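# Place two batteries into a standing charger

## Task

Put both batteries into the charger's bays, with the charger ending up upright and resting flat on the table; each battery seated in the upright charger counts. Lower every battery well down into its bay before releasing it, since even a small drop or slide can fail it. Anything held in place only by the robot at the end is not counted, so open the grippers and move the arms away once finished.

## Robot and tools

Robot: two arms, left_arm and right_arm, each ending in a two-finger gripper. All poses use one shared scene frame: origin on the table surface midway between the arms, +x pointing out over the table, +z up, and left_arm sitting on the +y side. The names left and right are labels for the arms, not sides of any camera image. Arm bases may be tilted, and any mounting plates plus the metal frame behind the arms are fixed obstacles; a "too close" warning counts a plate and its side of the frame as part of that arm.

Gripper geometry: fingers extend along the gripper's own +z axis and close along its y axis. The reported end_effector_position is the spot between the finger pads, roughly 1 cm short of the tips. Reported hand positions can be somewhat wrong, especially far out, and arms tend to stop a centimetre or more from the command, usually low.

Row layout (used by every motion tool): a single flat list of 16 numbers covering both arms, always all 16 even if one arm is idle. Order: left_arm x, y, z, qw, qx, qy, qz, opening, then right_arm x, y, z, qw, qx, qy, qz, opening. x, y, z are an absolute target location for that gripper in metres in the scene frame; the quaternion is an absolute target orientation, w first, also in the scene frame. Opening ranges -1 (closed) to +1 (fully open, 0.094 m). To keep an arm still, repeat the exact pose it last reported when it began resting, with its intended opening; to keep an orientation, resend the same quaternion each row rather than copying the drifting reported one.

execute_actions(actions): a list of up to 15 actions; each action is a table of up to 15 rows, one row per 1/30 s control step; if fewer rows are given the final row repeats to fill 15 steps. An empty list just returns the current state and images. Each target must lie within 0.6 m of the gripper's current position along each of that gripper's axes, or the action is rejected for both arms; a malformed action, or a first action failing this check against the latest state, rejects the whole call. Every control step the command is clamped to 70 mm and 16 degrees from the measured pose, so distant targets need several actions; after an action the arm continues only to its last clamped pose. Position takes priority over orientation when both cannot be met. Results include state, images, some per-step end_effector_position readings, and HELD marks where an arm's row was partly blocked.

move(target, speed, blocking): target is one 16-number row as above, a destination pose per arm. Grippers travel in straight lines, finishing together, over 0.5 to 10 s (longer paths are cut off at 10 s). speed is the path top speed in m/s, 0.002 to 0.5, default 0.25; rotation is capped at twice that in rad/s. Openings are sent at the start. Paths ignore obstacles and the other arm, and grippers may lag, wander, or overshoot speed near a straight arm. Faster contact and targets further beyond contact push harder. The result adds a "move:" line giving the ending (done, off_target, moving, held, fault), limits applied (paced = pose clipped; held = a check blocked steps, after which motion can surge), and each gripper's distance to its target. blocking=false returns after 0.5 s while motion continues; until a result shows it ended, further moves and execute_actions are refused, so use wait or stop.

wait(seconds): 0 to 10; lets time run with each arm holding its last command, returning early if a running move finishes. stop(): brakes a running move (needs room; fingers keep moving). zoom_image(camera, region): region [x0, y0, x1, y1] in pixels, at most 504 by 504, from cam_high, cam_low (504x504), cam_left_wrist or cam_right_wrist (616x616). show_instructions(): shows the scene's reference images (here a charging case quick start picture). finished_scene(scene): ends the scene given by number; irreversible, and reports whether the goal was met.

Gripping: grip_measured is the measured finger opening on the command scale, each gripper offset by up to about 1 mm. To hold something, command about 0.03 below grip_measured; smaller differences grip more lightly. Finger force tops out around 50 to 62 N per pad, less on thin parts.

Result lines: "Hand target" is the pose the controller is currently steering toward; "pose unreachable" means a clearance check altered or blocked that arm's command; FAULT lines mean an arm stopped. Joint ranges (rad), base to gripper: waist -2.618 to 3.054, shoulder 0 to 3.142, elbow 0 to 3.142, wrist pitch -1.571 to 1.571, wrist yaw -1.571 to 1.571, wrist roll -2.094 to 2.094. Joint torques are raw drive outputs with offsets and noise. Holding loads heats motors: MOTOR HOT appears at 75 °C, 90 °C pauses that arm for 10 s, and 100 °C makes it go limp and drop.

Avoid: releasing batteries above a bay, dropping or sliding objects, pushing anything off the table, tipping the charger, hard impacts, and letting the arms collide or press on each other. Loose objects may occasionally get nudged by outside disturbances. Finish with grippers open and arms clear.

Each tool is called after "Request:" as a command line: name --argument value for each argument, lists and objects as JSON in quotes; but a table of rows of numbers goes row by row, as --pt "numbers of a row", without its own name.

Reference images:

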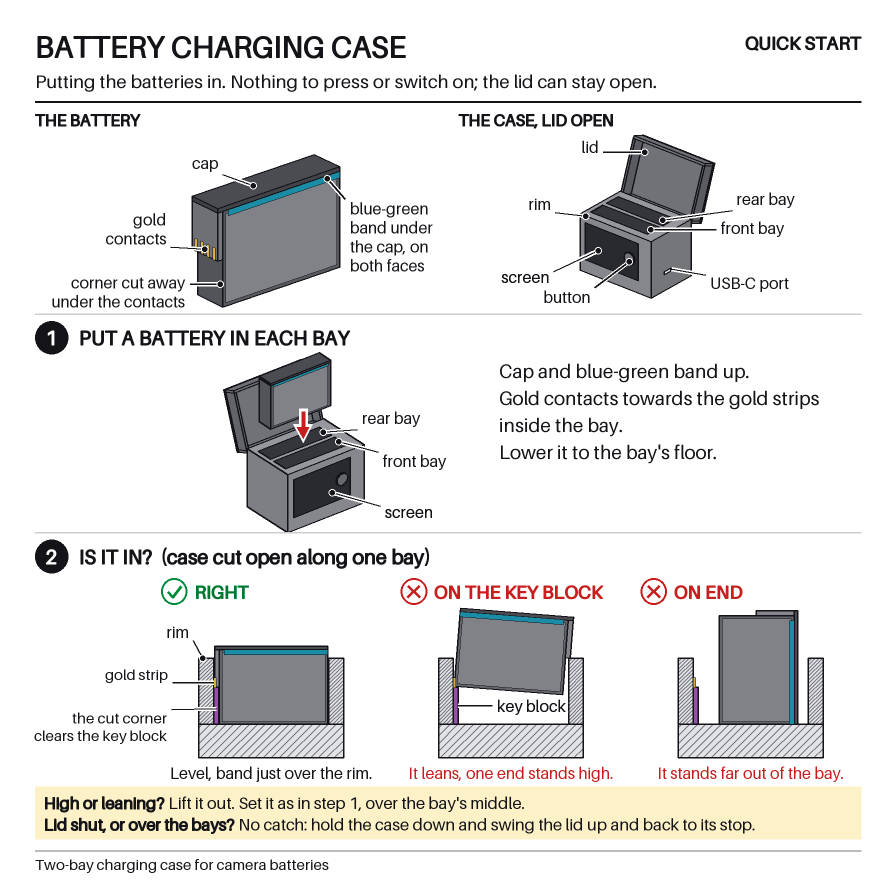

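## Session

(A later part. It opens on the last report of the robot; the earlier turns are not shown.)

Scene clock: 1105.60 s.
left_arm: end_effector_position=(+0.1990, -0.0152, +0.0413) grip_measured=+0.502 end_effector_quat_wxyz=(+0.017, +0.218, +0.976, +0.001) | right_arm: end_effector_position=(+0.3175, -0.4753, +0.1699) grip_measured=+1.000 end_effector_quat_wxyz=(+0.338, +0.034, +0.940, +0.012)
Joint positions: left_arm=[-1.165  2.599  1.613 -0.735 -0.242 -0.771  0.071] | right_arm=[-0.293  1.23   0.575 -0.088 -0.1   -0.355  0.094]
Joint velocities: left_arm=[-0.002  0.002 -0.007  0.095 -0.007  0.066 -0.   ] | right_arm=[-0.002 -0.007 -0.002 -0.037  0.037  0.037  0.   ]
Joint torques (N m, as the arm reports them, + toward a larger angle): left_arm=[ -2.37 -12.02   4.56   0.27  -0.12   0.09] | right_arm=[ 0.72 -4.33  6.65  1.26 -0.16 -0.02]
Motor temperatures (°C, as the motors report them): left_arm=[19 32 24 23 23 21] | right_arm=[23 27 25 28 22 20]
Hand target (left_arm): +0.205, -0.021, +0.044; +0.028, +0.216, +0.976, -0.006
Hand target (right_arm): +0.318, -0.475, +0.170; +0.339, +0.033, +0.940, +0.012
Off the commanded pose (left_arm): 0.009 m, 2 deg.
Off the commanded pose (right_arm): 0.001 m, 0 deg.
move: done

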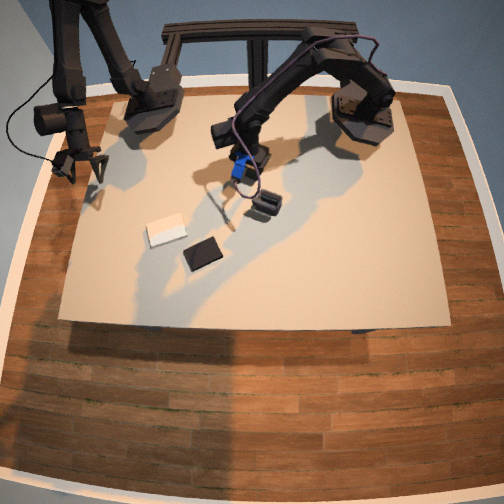

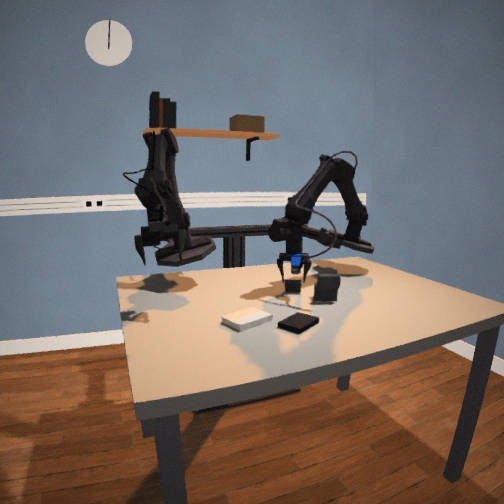

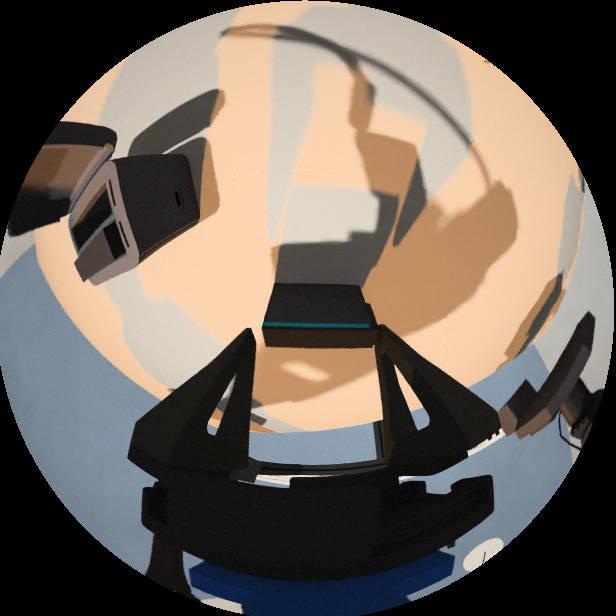

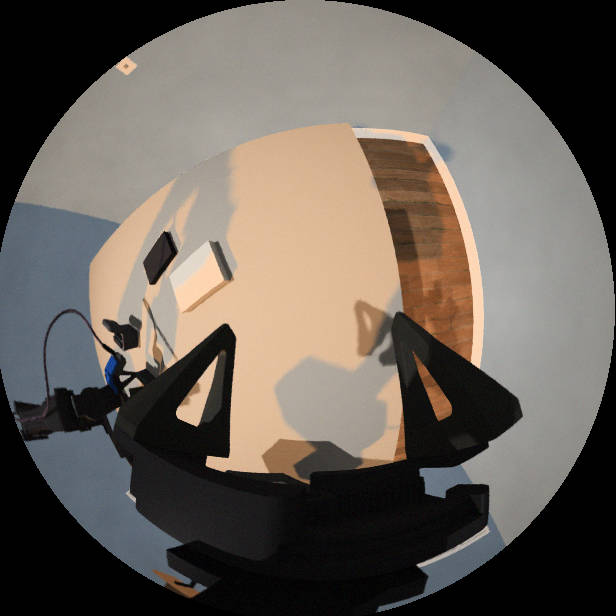

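Request:
move --target '[0.198,-0.018,0.043,0.020,0.217,0.976,-0.002,0.12, 0.3178,-0.4749,0.1701,0.339,0.033,0.940,0.012,1]' --speed 0.01

Request:
zoom_image --camera "cam_left_wrist" --region '[200, 230, 430, 410]'

Request:
zoom_image --camera "cam_low" --region '[260, 240, 340, 310]'

Scene clock: 1111.47 s.
left_arm: end_effector_position=(+0.1989, -0.0154, +0.0413) grip_measured=+0.204 end_effector_quat_wxyz=(+0.016, +0.218, +0.976, +0.001) | right_arm: end_effector_position=(+0.3175, -0.4753, +0.1698) grip_measured=+1.000 end_effector_quat_wxyz=(+0.338, +0.034, +0.940, +0.011)
Joint positions: left_arm=[-1.165  2.599  1.613 -0.734 -0.241 -0.771  0.057] | right_arm=[-0.293  1.23   0.575 -0.088 -0.099 -0.355  0.094]
Joint velocities: left_arm=[ 0.002 -0.012  0.007  0.037 -0.037  0.007  0.001] | right_arm=[ 0.002  0.002 -0.002  0.022  0.037  0.037  0.   ]
Joint torques (N m, as the arm reports them, + toward a larger angle): left_arm=[ -3.   -12.26   3.84   0.21  -0.04  -0.07] | right_arm=[ 0.92 -4.34  6.77  1.27 -0.17 -0.08]
Motor temperatures (°C, as the motors report them): left_arm=[19 32 24 23 23 21] | right_arm=[23 26 25 28 22 20]
Hand target (left_arm): +0.198, -0.018, +0.043; +0.020, +0.217, +0.976, -0.002
Hand target (right_arm): +0.318, -0.475, +0.170; +0.339, +0.033, +0.940, +0.012
Off the commanded pose (left_arm): 0.003 m, 1 deg.
Off the commanded pose (right_arm): 0.001 m, 0 deg.
move: done

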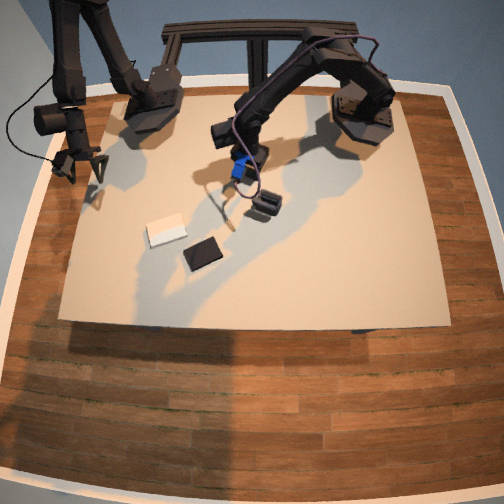

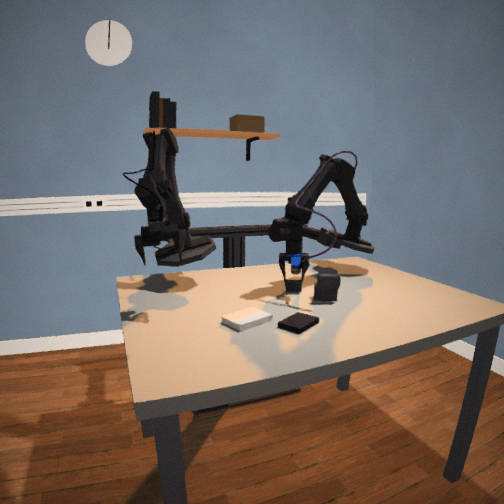

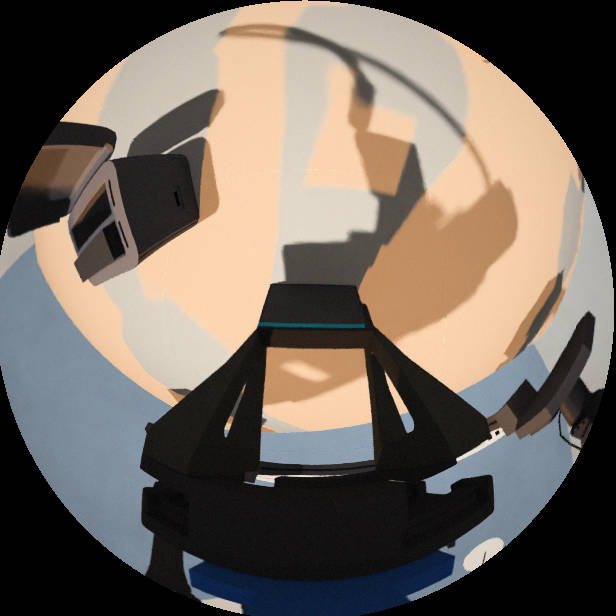

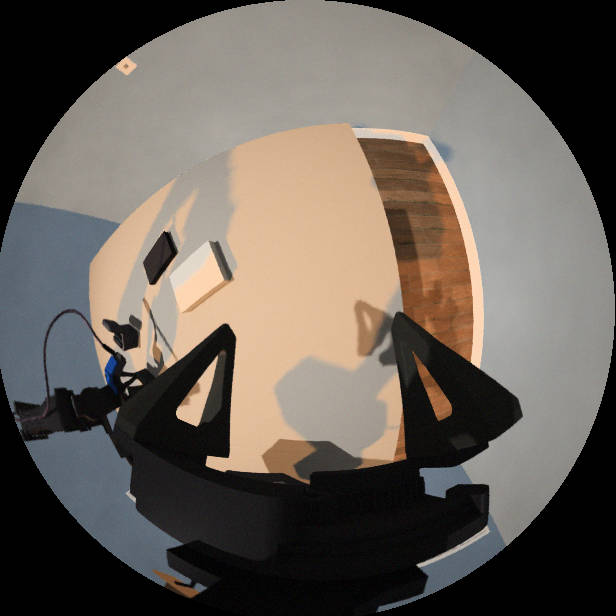

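Region (200, 230, 430, 410) of cam_left_wrist's 616x616 image, scaled by 2.191, with more detail than that image has; it fills the top 394 rows of this view, and the rest is white.

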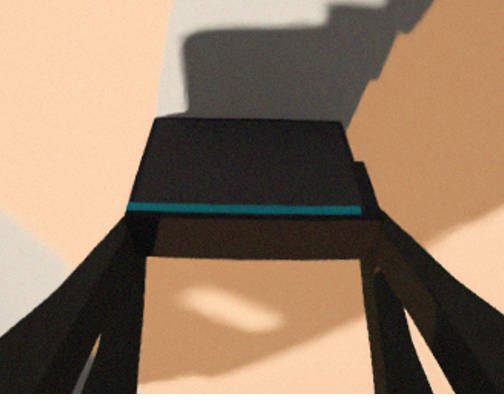

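Region (260, 240, 340, 310) of cam_low's 504x504 image, scaled by 6.300, with more detail than that image has; it fills the top 441 rows of this view, and the rest is white.

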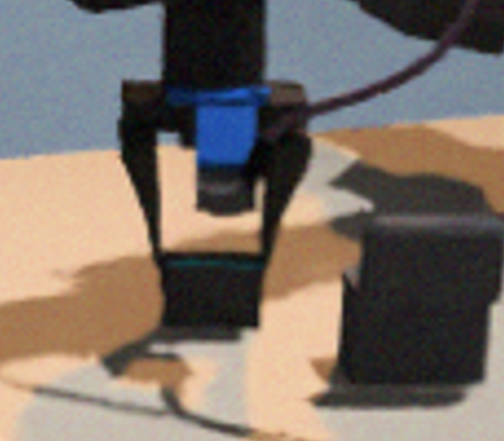

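Request:
move --target '[0.199,-0.016,0.043,0.020,0.217,0.976,0.0,0.5, 0.3178,-0.4749,0.1701,0.339,0.033,0.940,0.012,1]' --speed 0.01

Request:
move --target '[0.203,-0.019,0.085,0.0256,0.2164,0.9760,-0.0057,0.5, 0.3178,-0.4749,0.1701,0.339,0.033,0.940,0.012,1]' --speed 0.05

Request:
move --target '[0.203,-0.0195,0.0465,0.0256,0.2164,0.9760,-0.0057,0.5, 0.3178,-0.4749,0.1701,0.339,0.033,0.940,0.012,1]' --speed 0.02

Request:
zoom_image --camera "cam_left_wrist" --region '[200, 230, 430, 410]'

Request:
zoom_image --camera "cam_low" --region '[260, 240, 340, 310]'

Scene clock: 1119.03 s.
left_arm: end_effector_position=(+0.1989, -0.0154, +0.0413) grip_measured=+0.498 end_effector_quat_wxyz=(+0.016, +0.218, +0.976, +0.001) | right_arm: end_effector_position=(+0.3175, -0.4754, +0.1698) grip_measured=+1.000 end_effector_quat_wxyz=(+0.338, +0.034, +0.940, +0.011)
Joint positions: left_arm=[-1.165  2.599  1.613 -0.734 -0.241 -0.771  0.07 ] | right_arm=[-0.293  1.23   0.575 -0.088 -0.099 -0.355  0.094]
Joint velocities: left_arm=[-0.022 -0.012 -0.007 -0.022 -0.037 -0.007 -0.   ] | right_arm=[-0.007 -0.012 -0.007  0.022  0.007 -0.007  0.   ]
Joint torques (N m, as the arm reports them, + toward a larger angle): left_arm=[ -2.76 -12.37   3.67   0.2   -0.04  -0.04] | right_arm=[ 0.82 -4.4   6.72  1.26 -0.16 -0.02]
Motor temperatures (°C, as the motors report them): left_arm=[19 33 24 23 23 21] | right_arm=[23 26 25 28 22 20]
Hand target (left_arm): +0.199, -0.016, +0.043; +0.020, +0.217, +0.976, -0.000
Hand target (right_arm): +0.318, -0.475, +0.170; +0.339, +0.033, +0.940, +0.012
Off the commanded pose (left_arm): 0.002 m, 0 deg.
Off the commanded pose (right_arm): 0.001 m, 0 deg.
move: done

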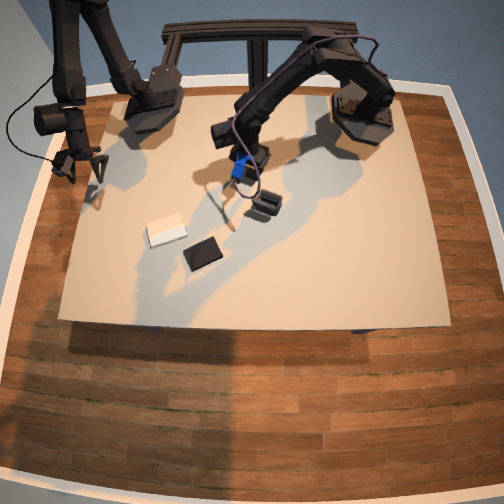

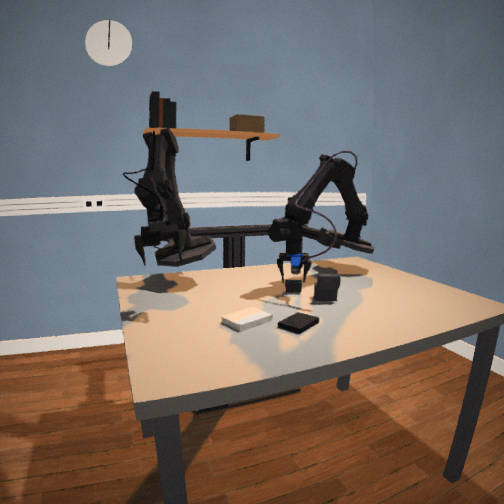

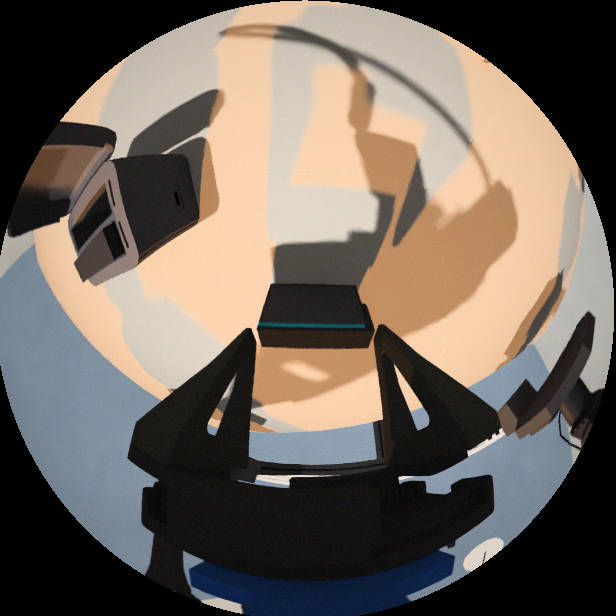

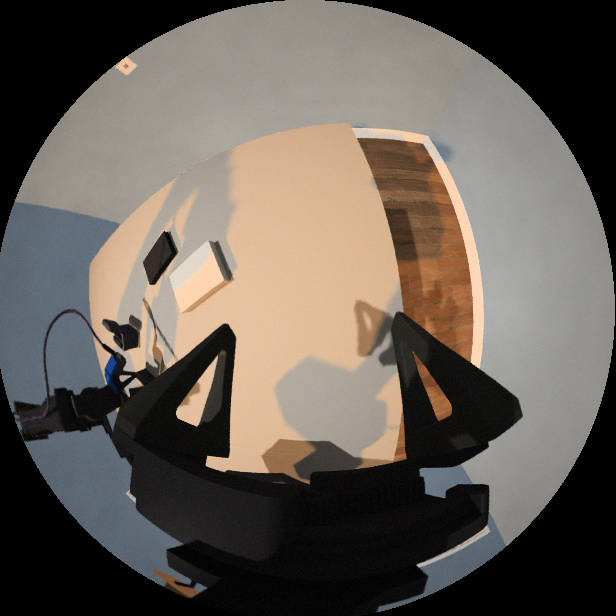

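Scene clock: 1120.30 s.
left_arm: end_effector_position=(+0.1999, -0.0038, +0.0644) grip_measured=+0.498 end_effector_quat_wxyz=(+0.008, +0.216, +0.976, +0.014) | right_arm: end_effector_position=(+0.3175, -0.4754, +0.1698) grip_measured=+1.000 end_effector_quat_wxyz=(+0.338, +0.034, +0.940, +0.011)
Joint positions: left_arm=[-1.165  2.542  1.613 -0.824 -0.241 -0.782  0.07 ] | right_arm=[-0.293  1.23   0.575 -0.088 -0.099 -0.355  0.094]
Joint velocities: left_arm=[ 0.002 -0.007 -0.002  0.066  0.066 -0.037  0.   ] | right_arm=[-0.007 -0.012 -0.007  0.007  0.037 -0.037  0.   ]
Joint torques (N m, as the arm reports them, + toward a larger angle): left_arm=[ -4.2  -14.13   6.02   0.02  -0.05  -0.04] | right_arm=[ 0.92 -4.41  6.62  1.27 -0.15 -0.06]
Motor temperatures (°C, as the motors report them): left_arm=[19 33 24 23 23 21] | right_arm=[23 26 25 28 22 20]
Hand target (left_arm): +0.203, -0.019, +0.085; +0.025, +0.216, +0.976, -0.006
Hand target (right_arm): +0.318, -0.475, +0.170; +0.339, +0.033, +0.940, +0.012
Off the commanded pose (left_arm): 0.026 m, 3 deg.
Off the commanded pose (right_arm): 0.001 m, 0 deg.
move: off_target (left_arm)

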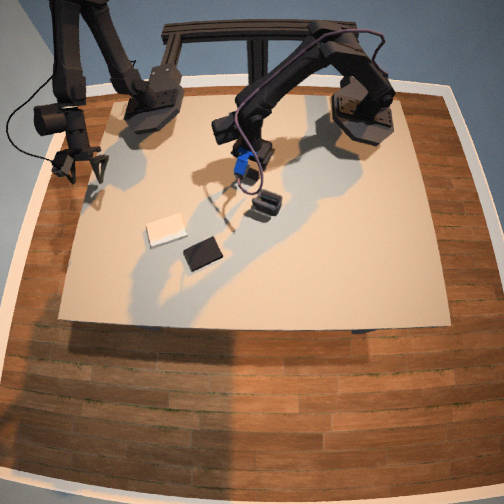

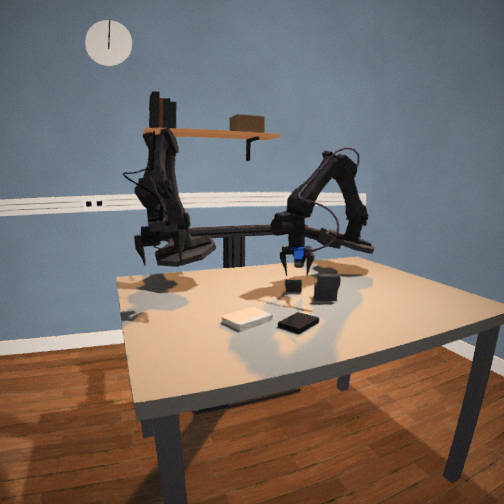

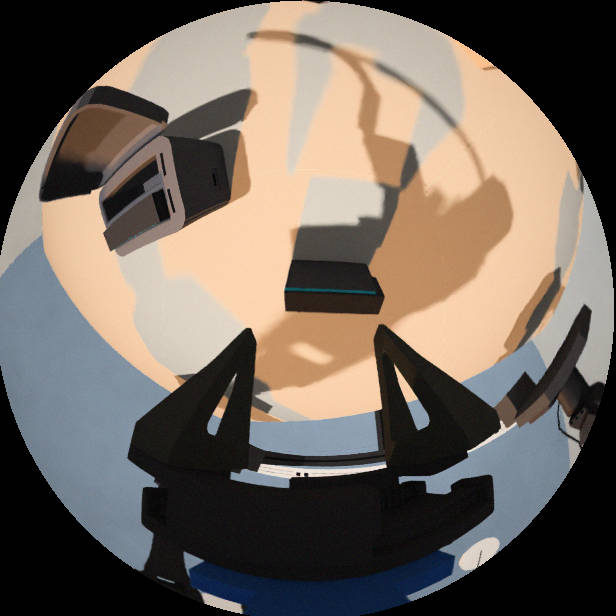

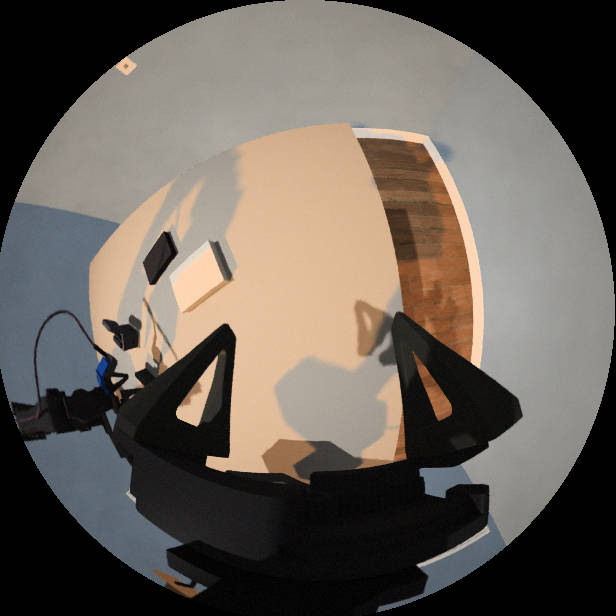

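Scene clock: 1121.87 s.
left_arm: end_effector_position=(+0.2000, -0.0156, +0.0458) grip_measured=+0.498 end_effector_quat_wxyz=(+0.018, +0.215, +0.976, -0.001) | right_arm: end_effector_position=(+0.3174, -0.4755, +0.1698) grip_measured=+1.000 end_effector_quat_wxyz=(+0.338, +0.035, +0.940, +0.011)
Joint positions: left_arm=[-1.165  2.588  1.613 -0.741 -0.241 -0.776  0.07 ] | right_arm=[-0.293  1.23   0.575 -0.088 -0.099 -0.355  0.094]
Joint velocities: left_arm=[ 0.007 -0.017 -0.007 -0.007 -0.007 -0.022  0.001] | right_arm=[-0.017  0.002 -0.007 -0.007  0.051  0.022  0.   ]
Joint torques (N m, as the arm reports them, + toward a larger angle): left_arm=[ -2.58 -11.99   4.04   0.29  -0.08   0.06] | right_arm=[ 0.83 -4.46  6.72  1.25 -0.17 -0.05]
Motor temperatures (°C, as the motors report them): left_arm=[19 33 24 23 23 21] | right_arm=[23 26 25 28 22 20]
Hand target (left_arm): +0.203, -0.019, +0.046; +0.025, +0.216, +0.976, -0.006
Hand target (right_arm): +0.318, -0.475, +0.170; +0.339, +0.033, +0.940, +0.012
Off the commanded pose (left_arm): 0.005 m, 1 deg.
Off the commanded pose (right_arm): 0.001 m, 0 deg.
move: done

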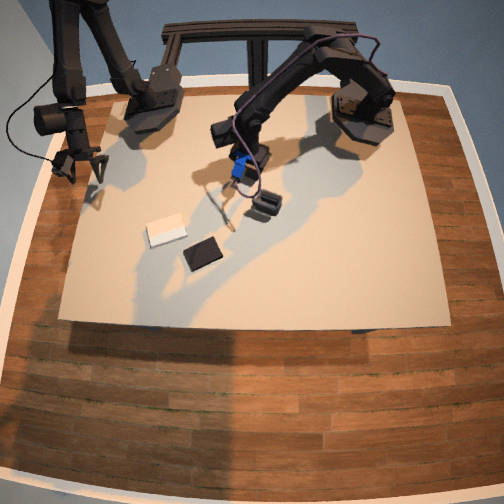

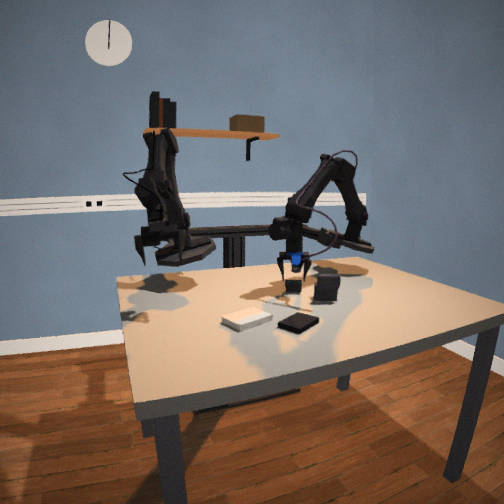

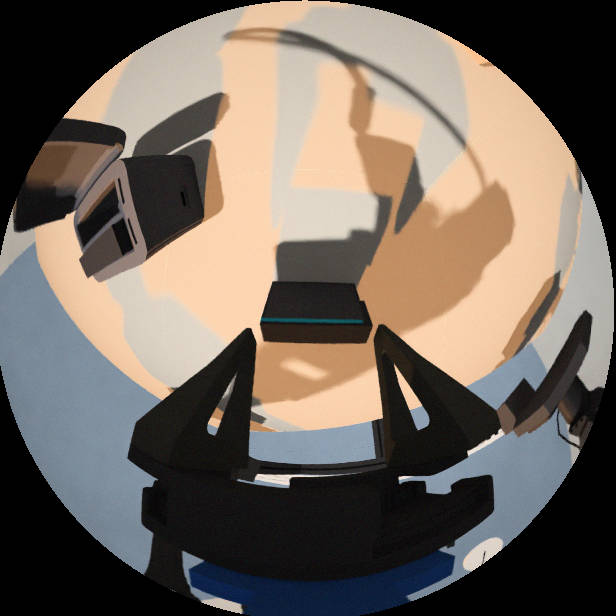

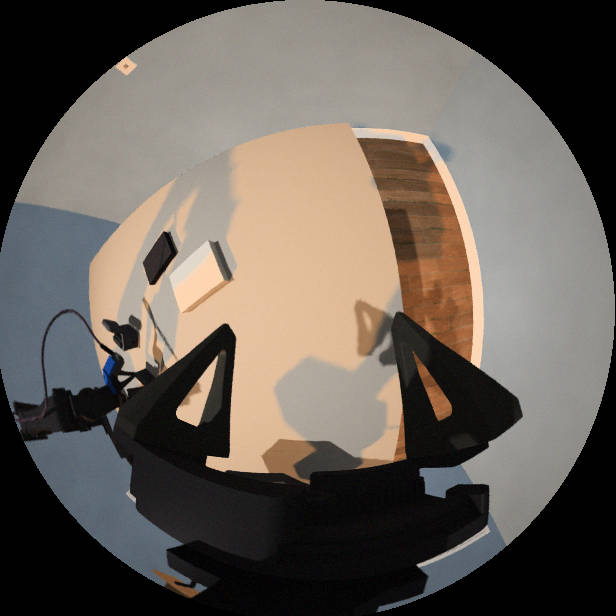

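Region (200, 230, 430, 410) of cam_left_wrist's 616x616 image, scaled by 2.191, with more detail than that image has; it fills the top 394 rows of this view, and the rest is white.

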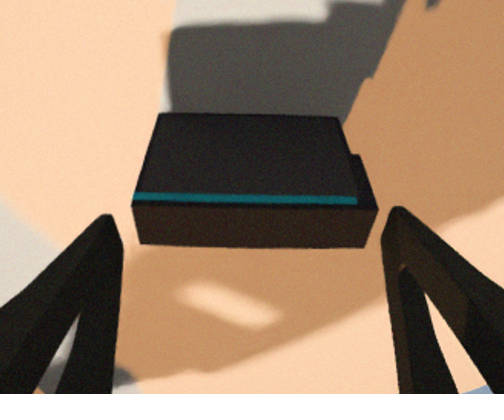

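Region (260, 240, 340, 310) of cam_low's 504x504 image, scaled by 6.300, with more detail than that image has; it fills the top 441 rows of this view, and the rest is white.

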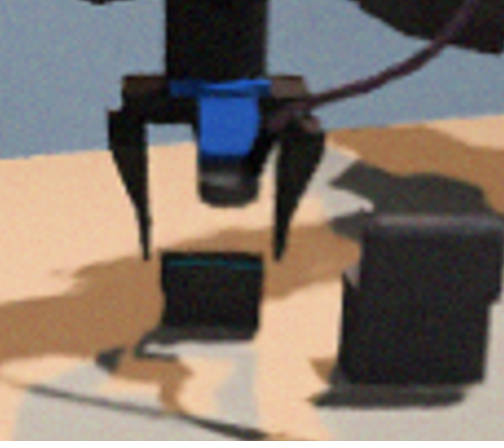

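Request:
move --target '[0.206,-0.0175,0.0455,0.028,0.2164,0.9760,-0.003,0.5, 0.3178,-0.4749,0.1701,0.339,0.033,0.940,0.012,1]' --speed 0.01

Request:
zoom_image --camera "cam_left_wrist" --region '[200, 230, 430, 410]'

Request:
zoom_image --camera "cam_low" --region '[260, 240, 340, 310]'

Scene clock: 1131.43 s.
left_arm: end_effector_position=(+0.2008, -0.0162, +0.0458) grip_measured=+0.498 end_effector_quat_wxyz=(+0.020, +0.217, +0.976, -0.001) | right_arm: end_effector_position=(+0.3174, -0.4755, +0.1698) grip_measured=+1.000 end_effector_quat_wxyz=(+0.338, +0.035, +0.940, +0.011)
Joint positions: left_arm=[-1.165  2.588  1.613 -0.738 -0.244 -0.771  0.07 ] | right_arm=[-0.293  1.23   0.575 -0.088 -0.098 -0.355  0.094]
Joint velocities: left_arm=[ 0.012  0.007  0.002  0.066 -0.007  0.022 -0.   ] | right_arm=[ 0.017 -0.017 -0.012 -0.066  0.022  0.022  0.   ]
Joint torques (N m, as the arm reports them, + toward a larger angle): left_arm=[ -2.09 -11.94   3.93   0.31  -0.11   0.06] | right_arm=[ 0.8  -4.34  6.63  1.27 -0.18 -0.02]
Motor temperatures (°C, as the motors report them): left_arm=[19 33 24 23 23 21] | right_arm=[23 26 25 28 22 20]
Hand target (left_arm): +0.206, -0.017, +0.046; +0.028, +0.216, +0.976, -0.003
Hand target (right_arm): +0.318, -0.475, +0.170; +0.339, +0.033, +0.940, +0.012
Off the commanded pose (left_arm): 0.005 m, 1 deg.
Off the commanded pose (right_arm): 0.001 m, 0 deg.
move: done

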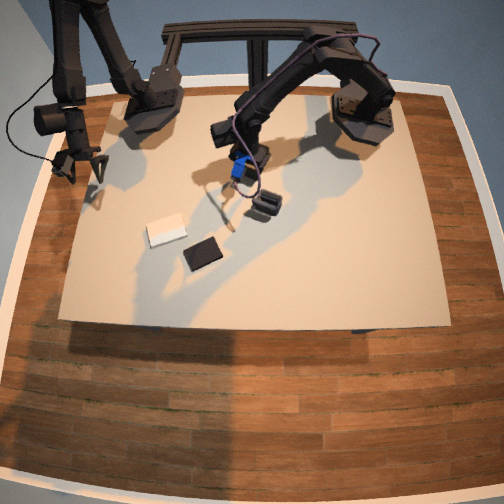

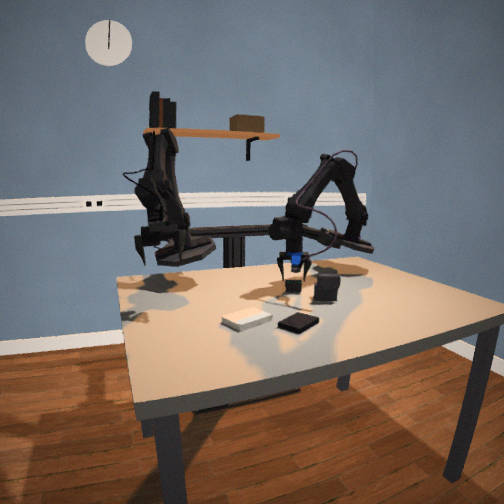

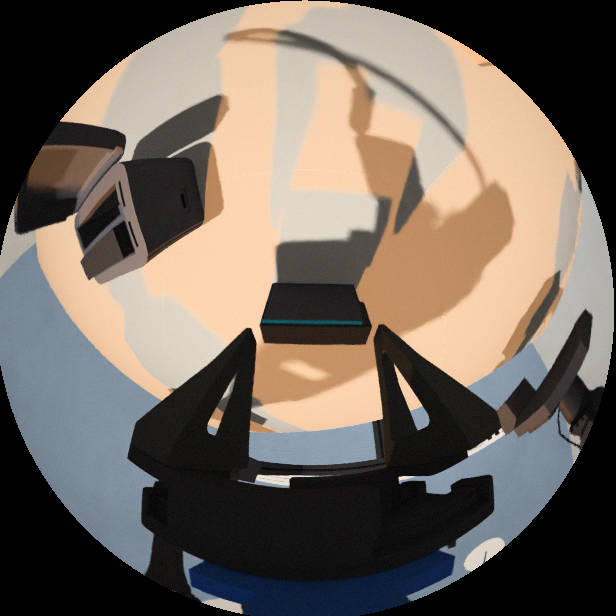

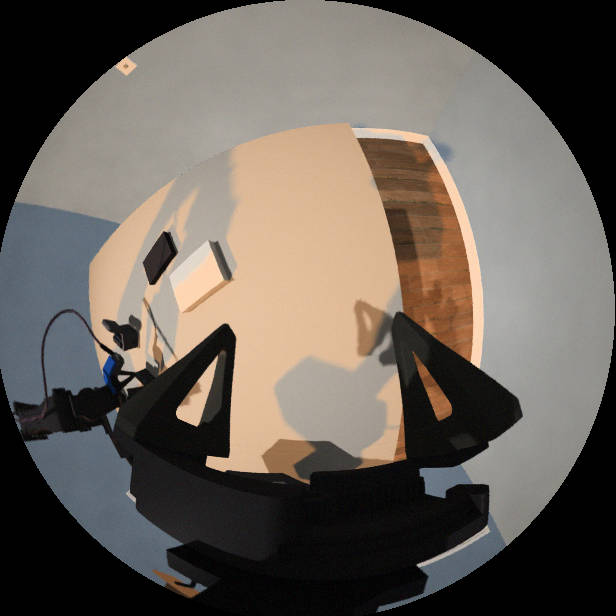

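Region (200, 230, 430, 410) of cam_left_wrist's 616x616 image, scaled by 2.191, with more detail than that image has; it fills the top 394 rows of this view, and the rest is white.

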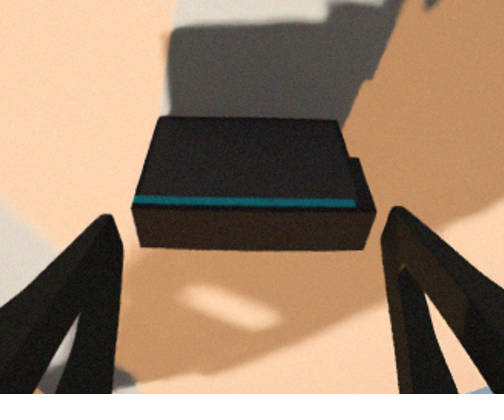

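Region (260, 240, 340, 310) of cam_low's 504x504 image, scaled by 6.300, with more detail than that image has; it fills the top 441 rows of this view, and the rest is white.

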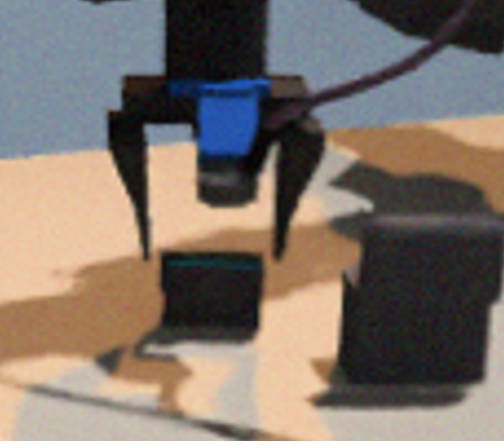

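Request:
move --target '[0.202,-0.0165,0.0455,0.022,0.217,0.976,-0.002,0.12, 0.3178,-0.4749,0.1701,0.339,0.033,0.940,0.012,1]' --speed 0.01

Request:
zoom_image --camera "cam_left_wrist" --region '[200, 230, 430, 410]'

Request:
zoom_image --camera "cam_low" --region '[260, 240, 340, 310]'

Scene clock: 1134.47 s.
left_arm: end_effector_position=(+0.2009, -0.0162, +0.0458) grip_measured=+0.189 end_effector_quat_wxyz=(+0.020, +0.217, +0.976, -0.002) | right_arm: end_effector_position=(+0.3174, -0.4755, +0.1698) grip_measured=+1.000 end_effector_quat_wxyz=(+0.338, +0.035, +0.940, +0.011)
Joint positions: left_arm=[-1.165  2.588  1.613 -0.737 -0.244 -0.77   0.056] | right_arm=[-0.293  1.23   0.575 -0.088 -0.098 -0.355  0.094]
Joint velocities: left_arm=[ 0.002 -0.007 -0.012  0.037 -0.007  0.051 -0.001] | right_arm=[ 0.017 -0.007  0.002 -0.037 -0.081 -0.051  0.   ]
Joint torques (N m, as the arm reports them, + toward a larger angle): left_arm=[ -2.45 -11.81   3.83   0.26  -0.04   0.02] | right_arm=[ 0.88 -4.39  6.71  1.28 -0.14  0.01]
Motor temperatures (°C, as the motors report them): left_arm=[19 33 24 23 23 21] | right_arm=[23 26 25 28 22 20]
Hand target (left_arm): +0.202, -0.017, +0.046; +0.022, +0.217, +0.976, -0.002
Hand target (right_arm): +0.318, -0.475, +0.170; +0.339, +0.033, +0.940, +0.012
Off the commanded pose (left_arm): 0.001 m, 0 deg.
Off the commanded pose (right_arm): 0.001 m, 0 deg.
move: done

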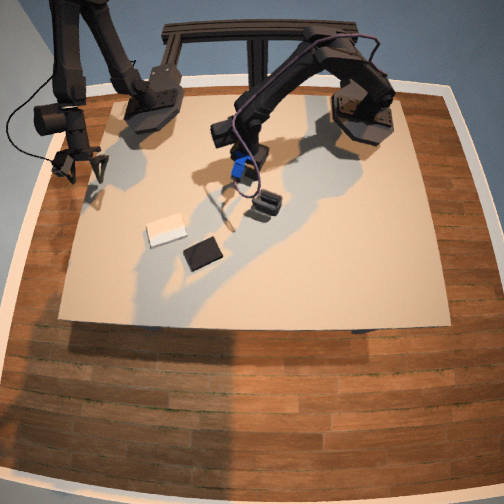

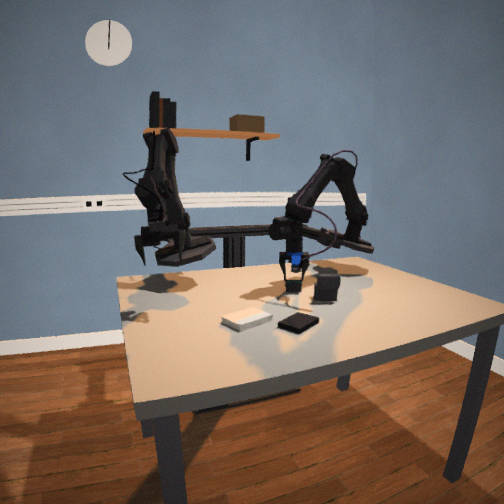

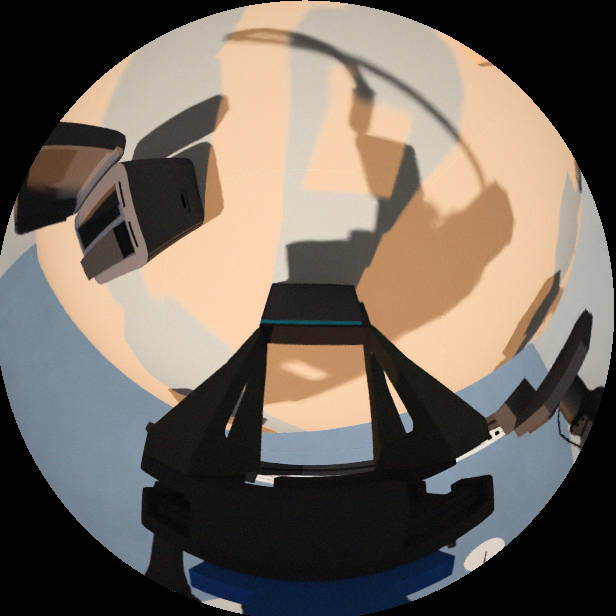

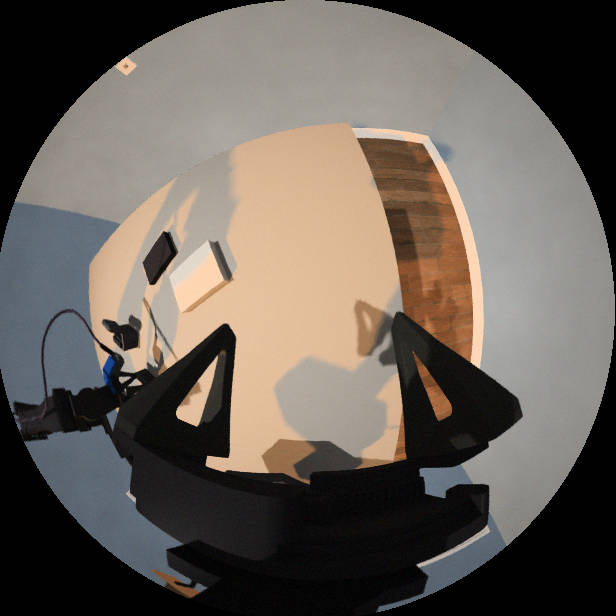

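Region (200, 230, 430, 410) of cam_left_wrist's 616x616 image, scaled by 2.191, with more detail than that image has; it fills the top 394 rows of this view, and the rest is white.

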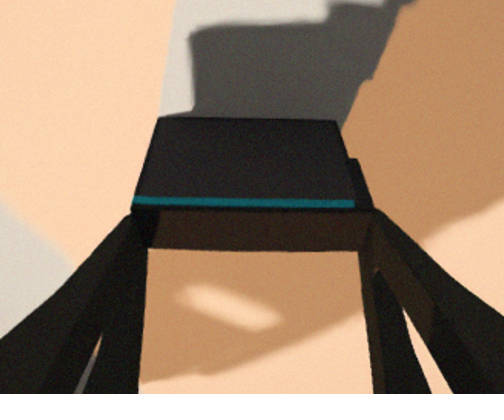

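Region (260, 240, 340, 310) of cam_low's 504x504 image, scaled by 6.300, with more detail than that image has; it fills the top 441 rows of this view, and the rest is white.

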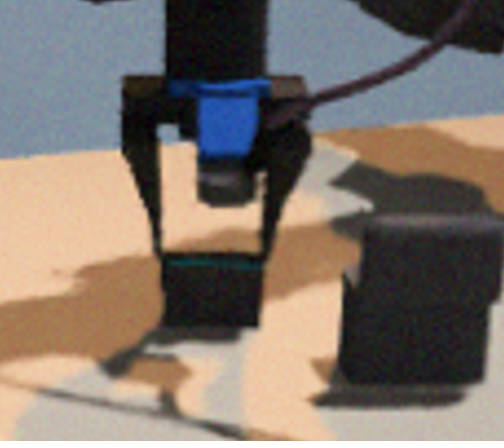

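Request:
move --target '[0.203,-0.016,0.17,0.022,0.217,0.976,-0.002,0.14, 0.3178,-0.4749,0.1701,0.339,0.033,0.940,0.012,1]' --speed 0.08

Request:
move --target '[0.334,0.040,0.175,0.022,0.1822,0.9830,-0.004,0.14, 0.3178,-0.4749,0.1701,0.339,0.033,0.940,0.012,1]' --speed 0.08

Scene clock: 1144.67 s.
left_arm: end_effector_position=(+0.2034, -0.0063, +0.1501) grip_measured=+0.189 end_effector_quat_wxyz=(+0.009, +0.217, +0.976, +0.018) | right_arm: end_effector_position=(+0.3174, -0.4756, +0.1698) grip_measured=+1.000 end_effector_quat_wxyz=(+0.338, +0.035, +0.940, +0.011)
Joint positions: left_arm=[-1.204  2.437  1.788 -1.118 -0.239 -0.821  0.056] | right_arm=[-0.293  1.23   0.575 -0.088 -0.098 -0.355  0.094]
Joint velocities: left_arm=[-0.002 -0.007 -0.012  0.007  0.007 -0.095 -0.   ] | right_arm=[-0.002  0.017  0.002 -0.037 -0.007  0.066  0.   ]
Joint torques (N m, as the arm reports them, + toward a larger angle): left_arm=[ -3.98 -13.88   6.4    0.04  -0.04  -0.06] | right_arm=[ 1.01 -4.35  6.72  1.29 -0.17 -0.04]
Motor temperatures (°C, as the motors report them): left_arm=[19 33 24 23 23 21] | right_arm=[23 26 25 28 22 20]
Hand target (left_arm): +0.203, -0.016, +0.170; +0.022, +0.217, +0.976, -0.002
Hand target (right_arm): +0.318, -0.475, +0.170; +0.339, +0.033, +0.940, +0.012
Off the commanded pose (left_arm): 0.022 m, 3 deg.
Off the commanded pose (right_arm): 0.001 m, 0 deg.
move: off_target (left_arm)

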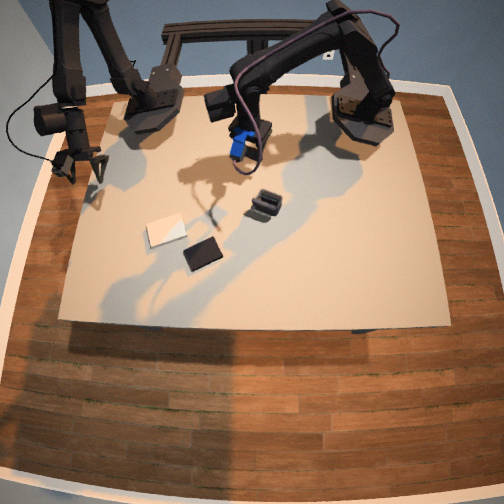

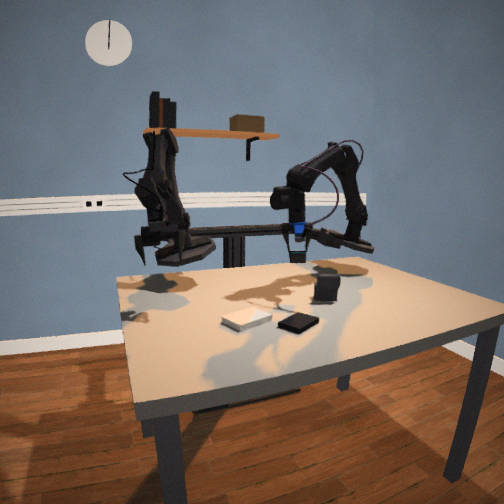

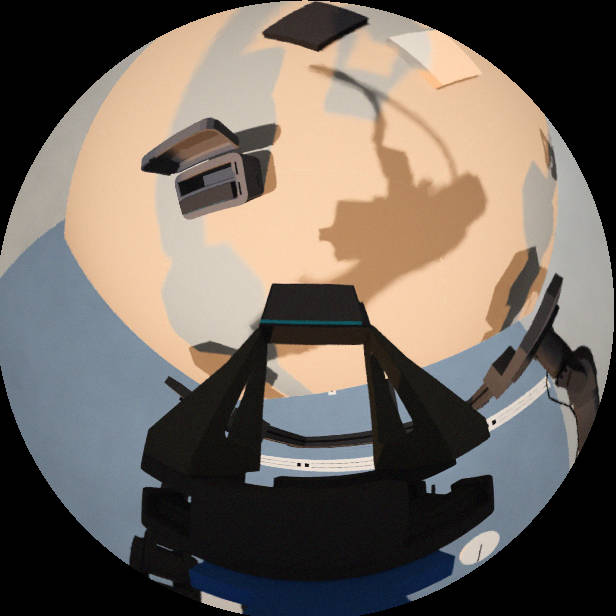

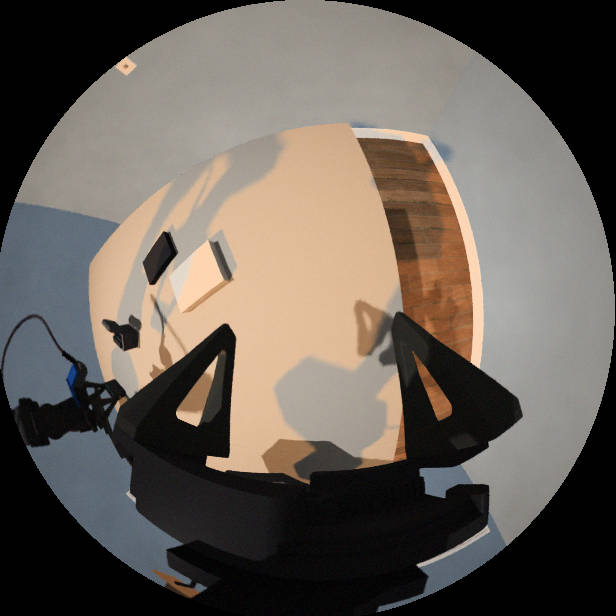

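Scene clock: 1146.80 s.
left_arm: end_effector_position=(+0.3272, +0.0439, +0.1575) grip_measured=+0.189 end_effector_quat_wxyz=(+0.004, +0.181, +0.983, +0.007) | right_arm: end_effector_position=(+0.3174, -0.4756, +0.1698) grip_measured=+1.000 end_effector_quat_wxyz=(+0.338, +0.035, +0.940, +0.011)
Joint positions: left_arm=[-0.908  2.419  1.913 -1.175 -0.264 -0.588  0.056] | right_arm=[-0.293  1.23   0.575 -0.088 -0.097 -0.355  0.094]
Joint velocities: left_arm=[ 0.007 -0.007  0.007 -0.051  0.007 -0.022  0.   ] | right_arm=[ 0.002 -0.002 -0.002 -0.051 -0.066  0.022  0.   ]
Joint torques (N m, as the arm reports them, + toward a larger angle): left_arm=[ -3.44 -13.61   6.42   0.04  -0.09   0.12] | right_arm=[ 0.91 -4.36  6.63  1.26 -0.16 -0.06]
Motor temperatures (°C, as the motors report them): left_arm=[19 33 24 22 23 21] | right_arm=[23 26 25 28 22 20]
Hand target (left_arm): +0.335, +0.040, +0.175; +0.022, +0.182, +0.983, -0.004
Hand target (right_arm): +0.318, -0.475, +0.170; +0.339, +0.033, +0.940, +0.012
Off the commanded pose (left_arm): 0.019 m, 2 deg.
Off the commanded pose (right_arm): 0.001 m, 0 deg.
move: off_target (left_arm)

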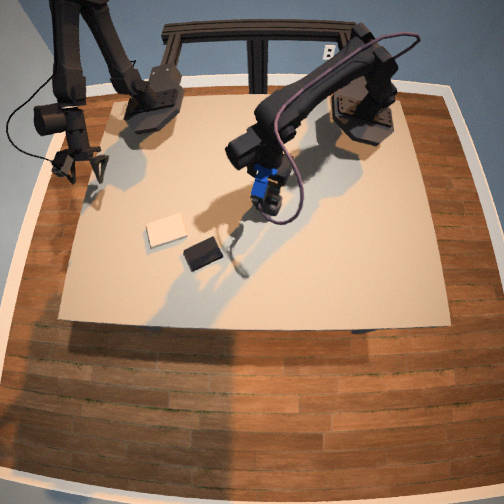

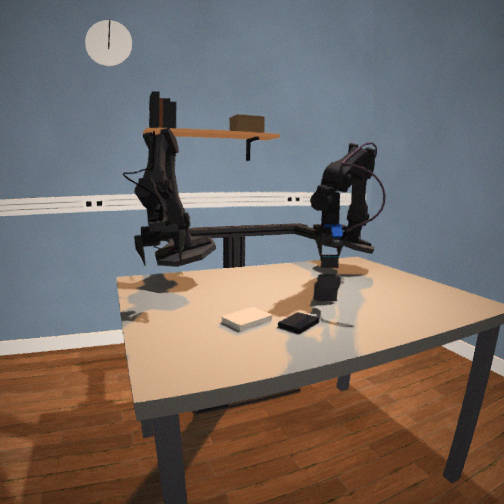

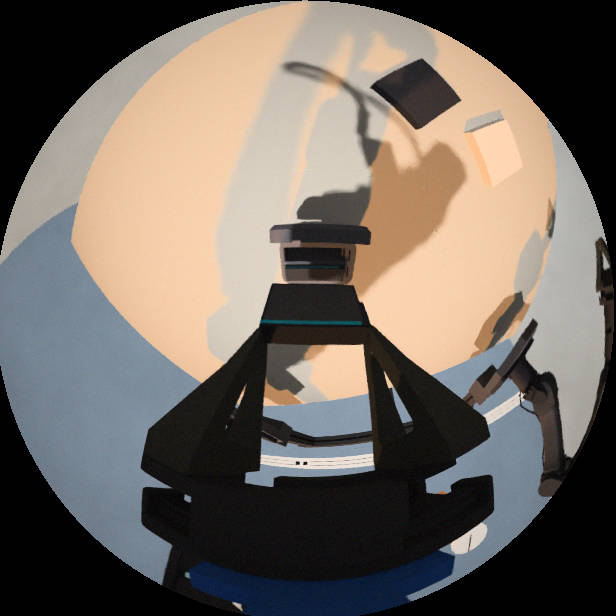

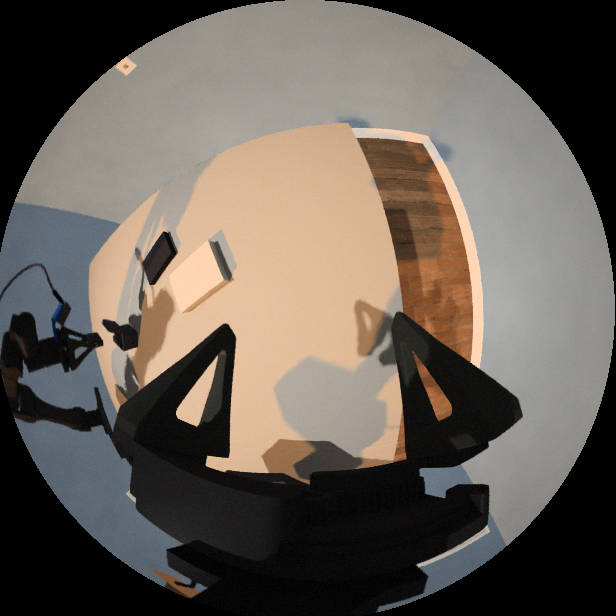

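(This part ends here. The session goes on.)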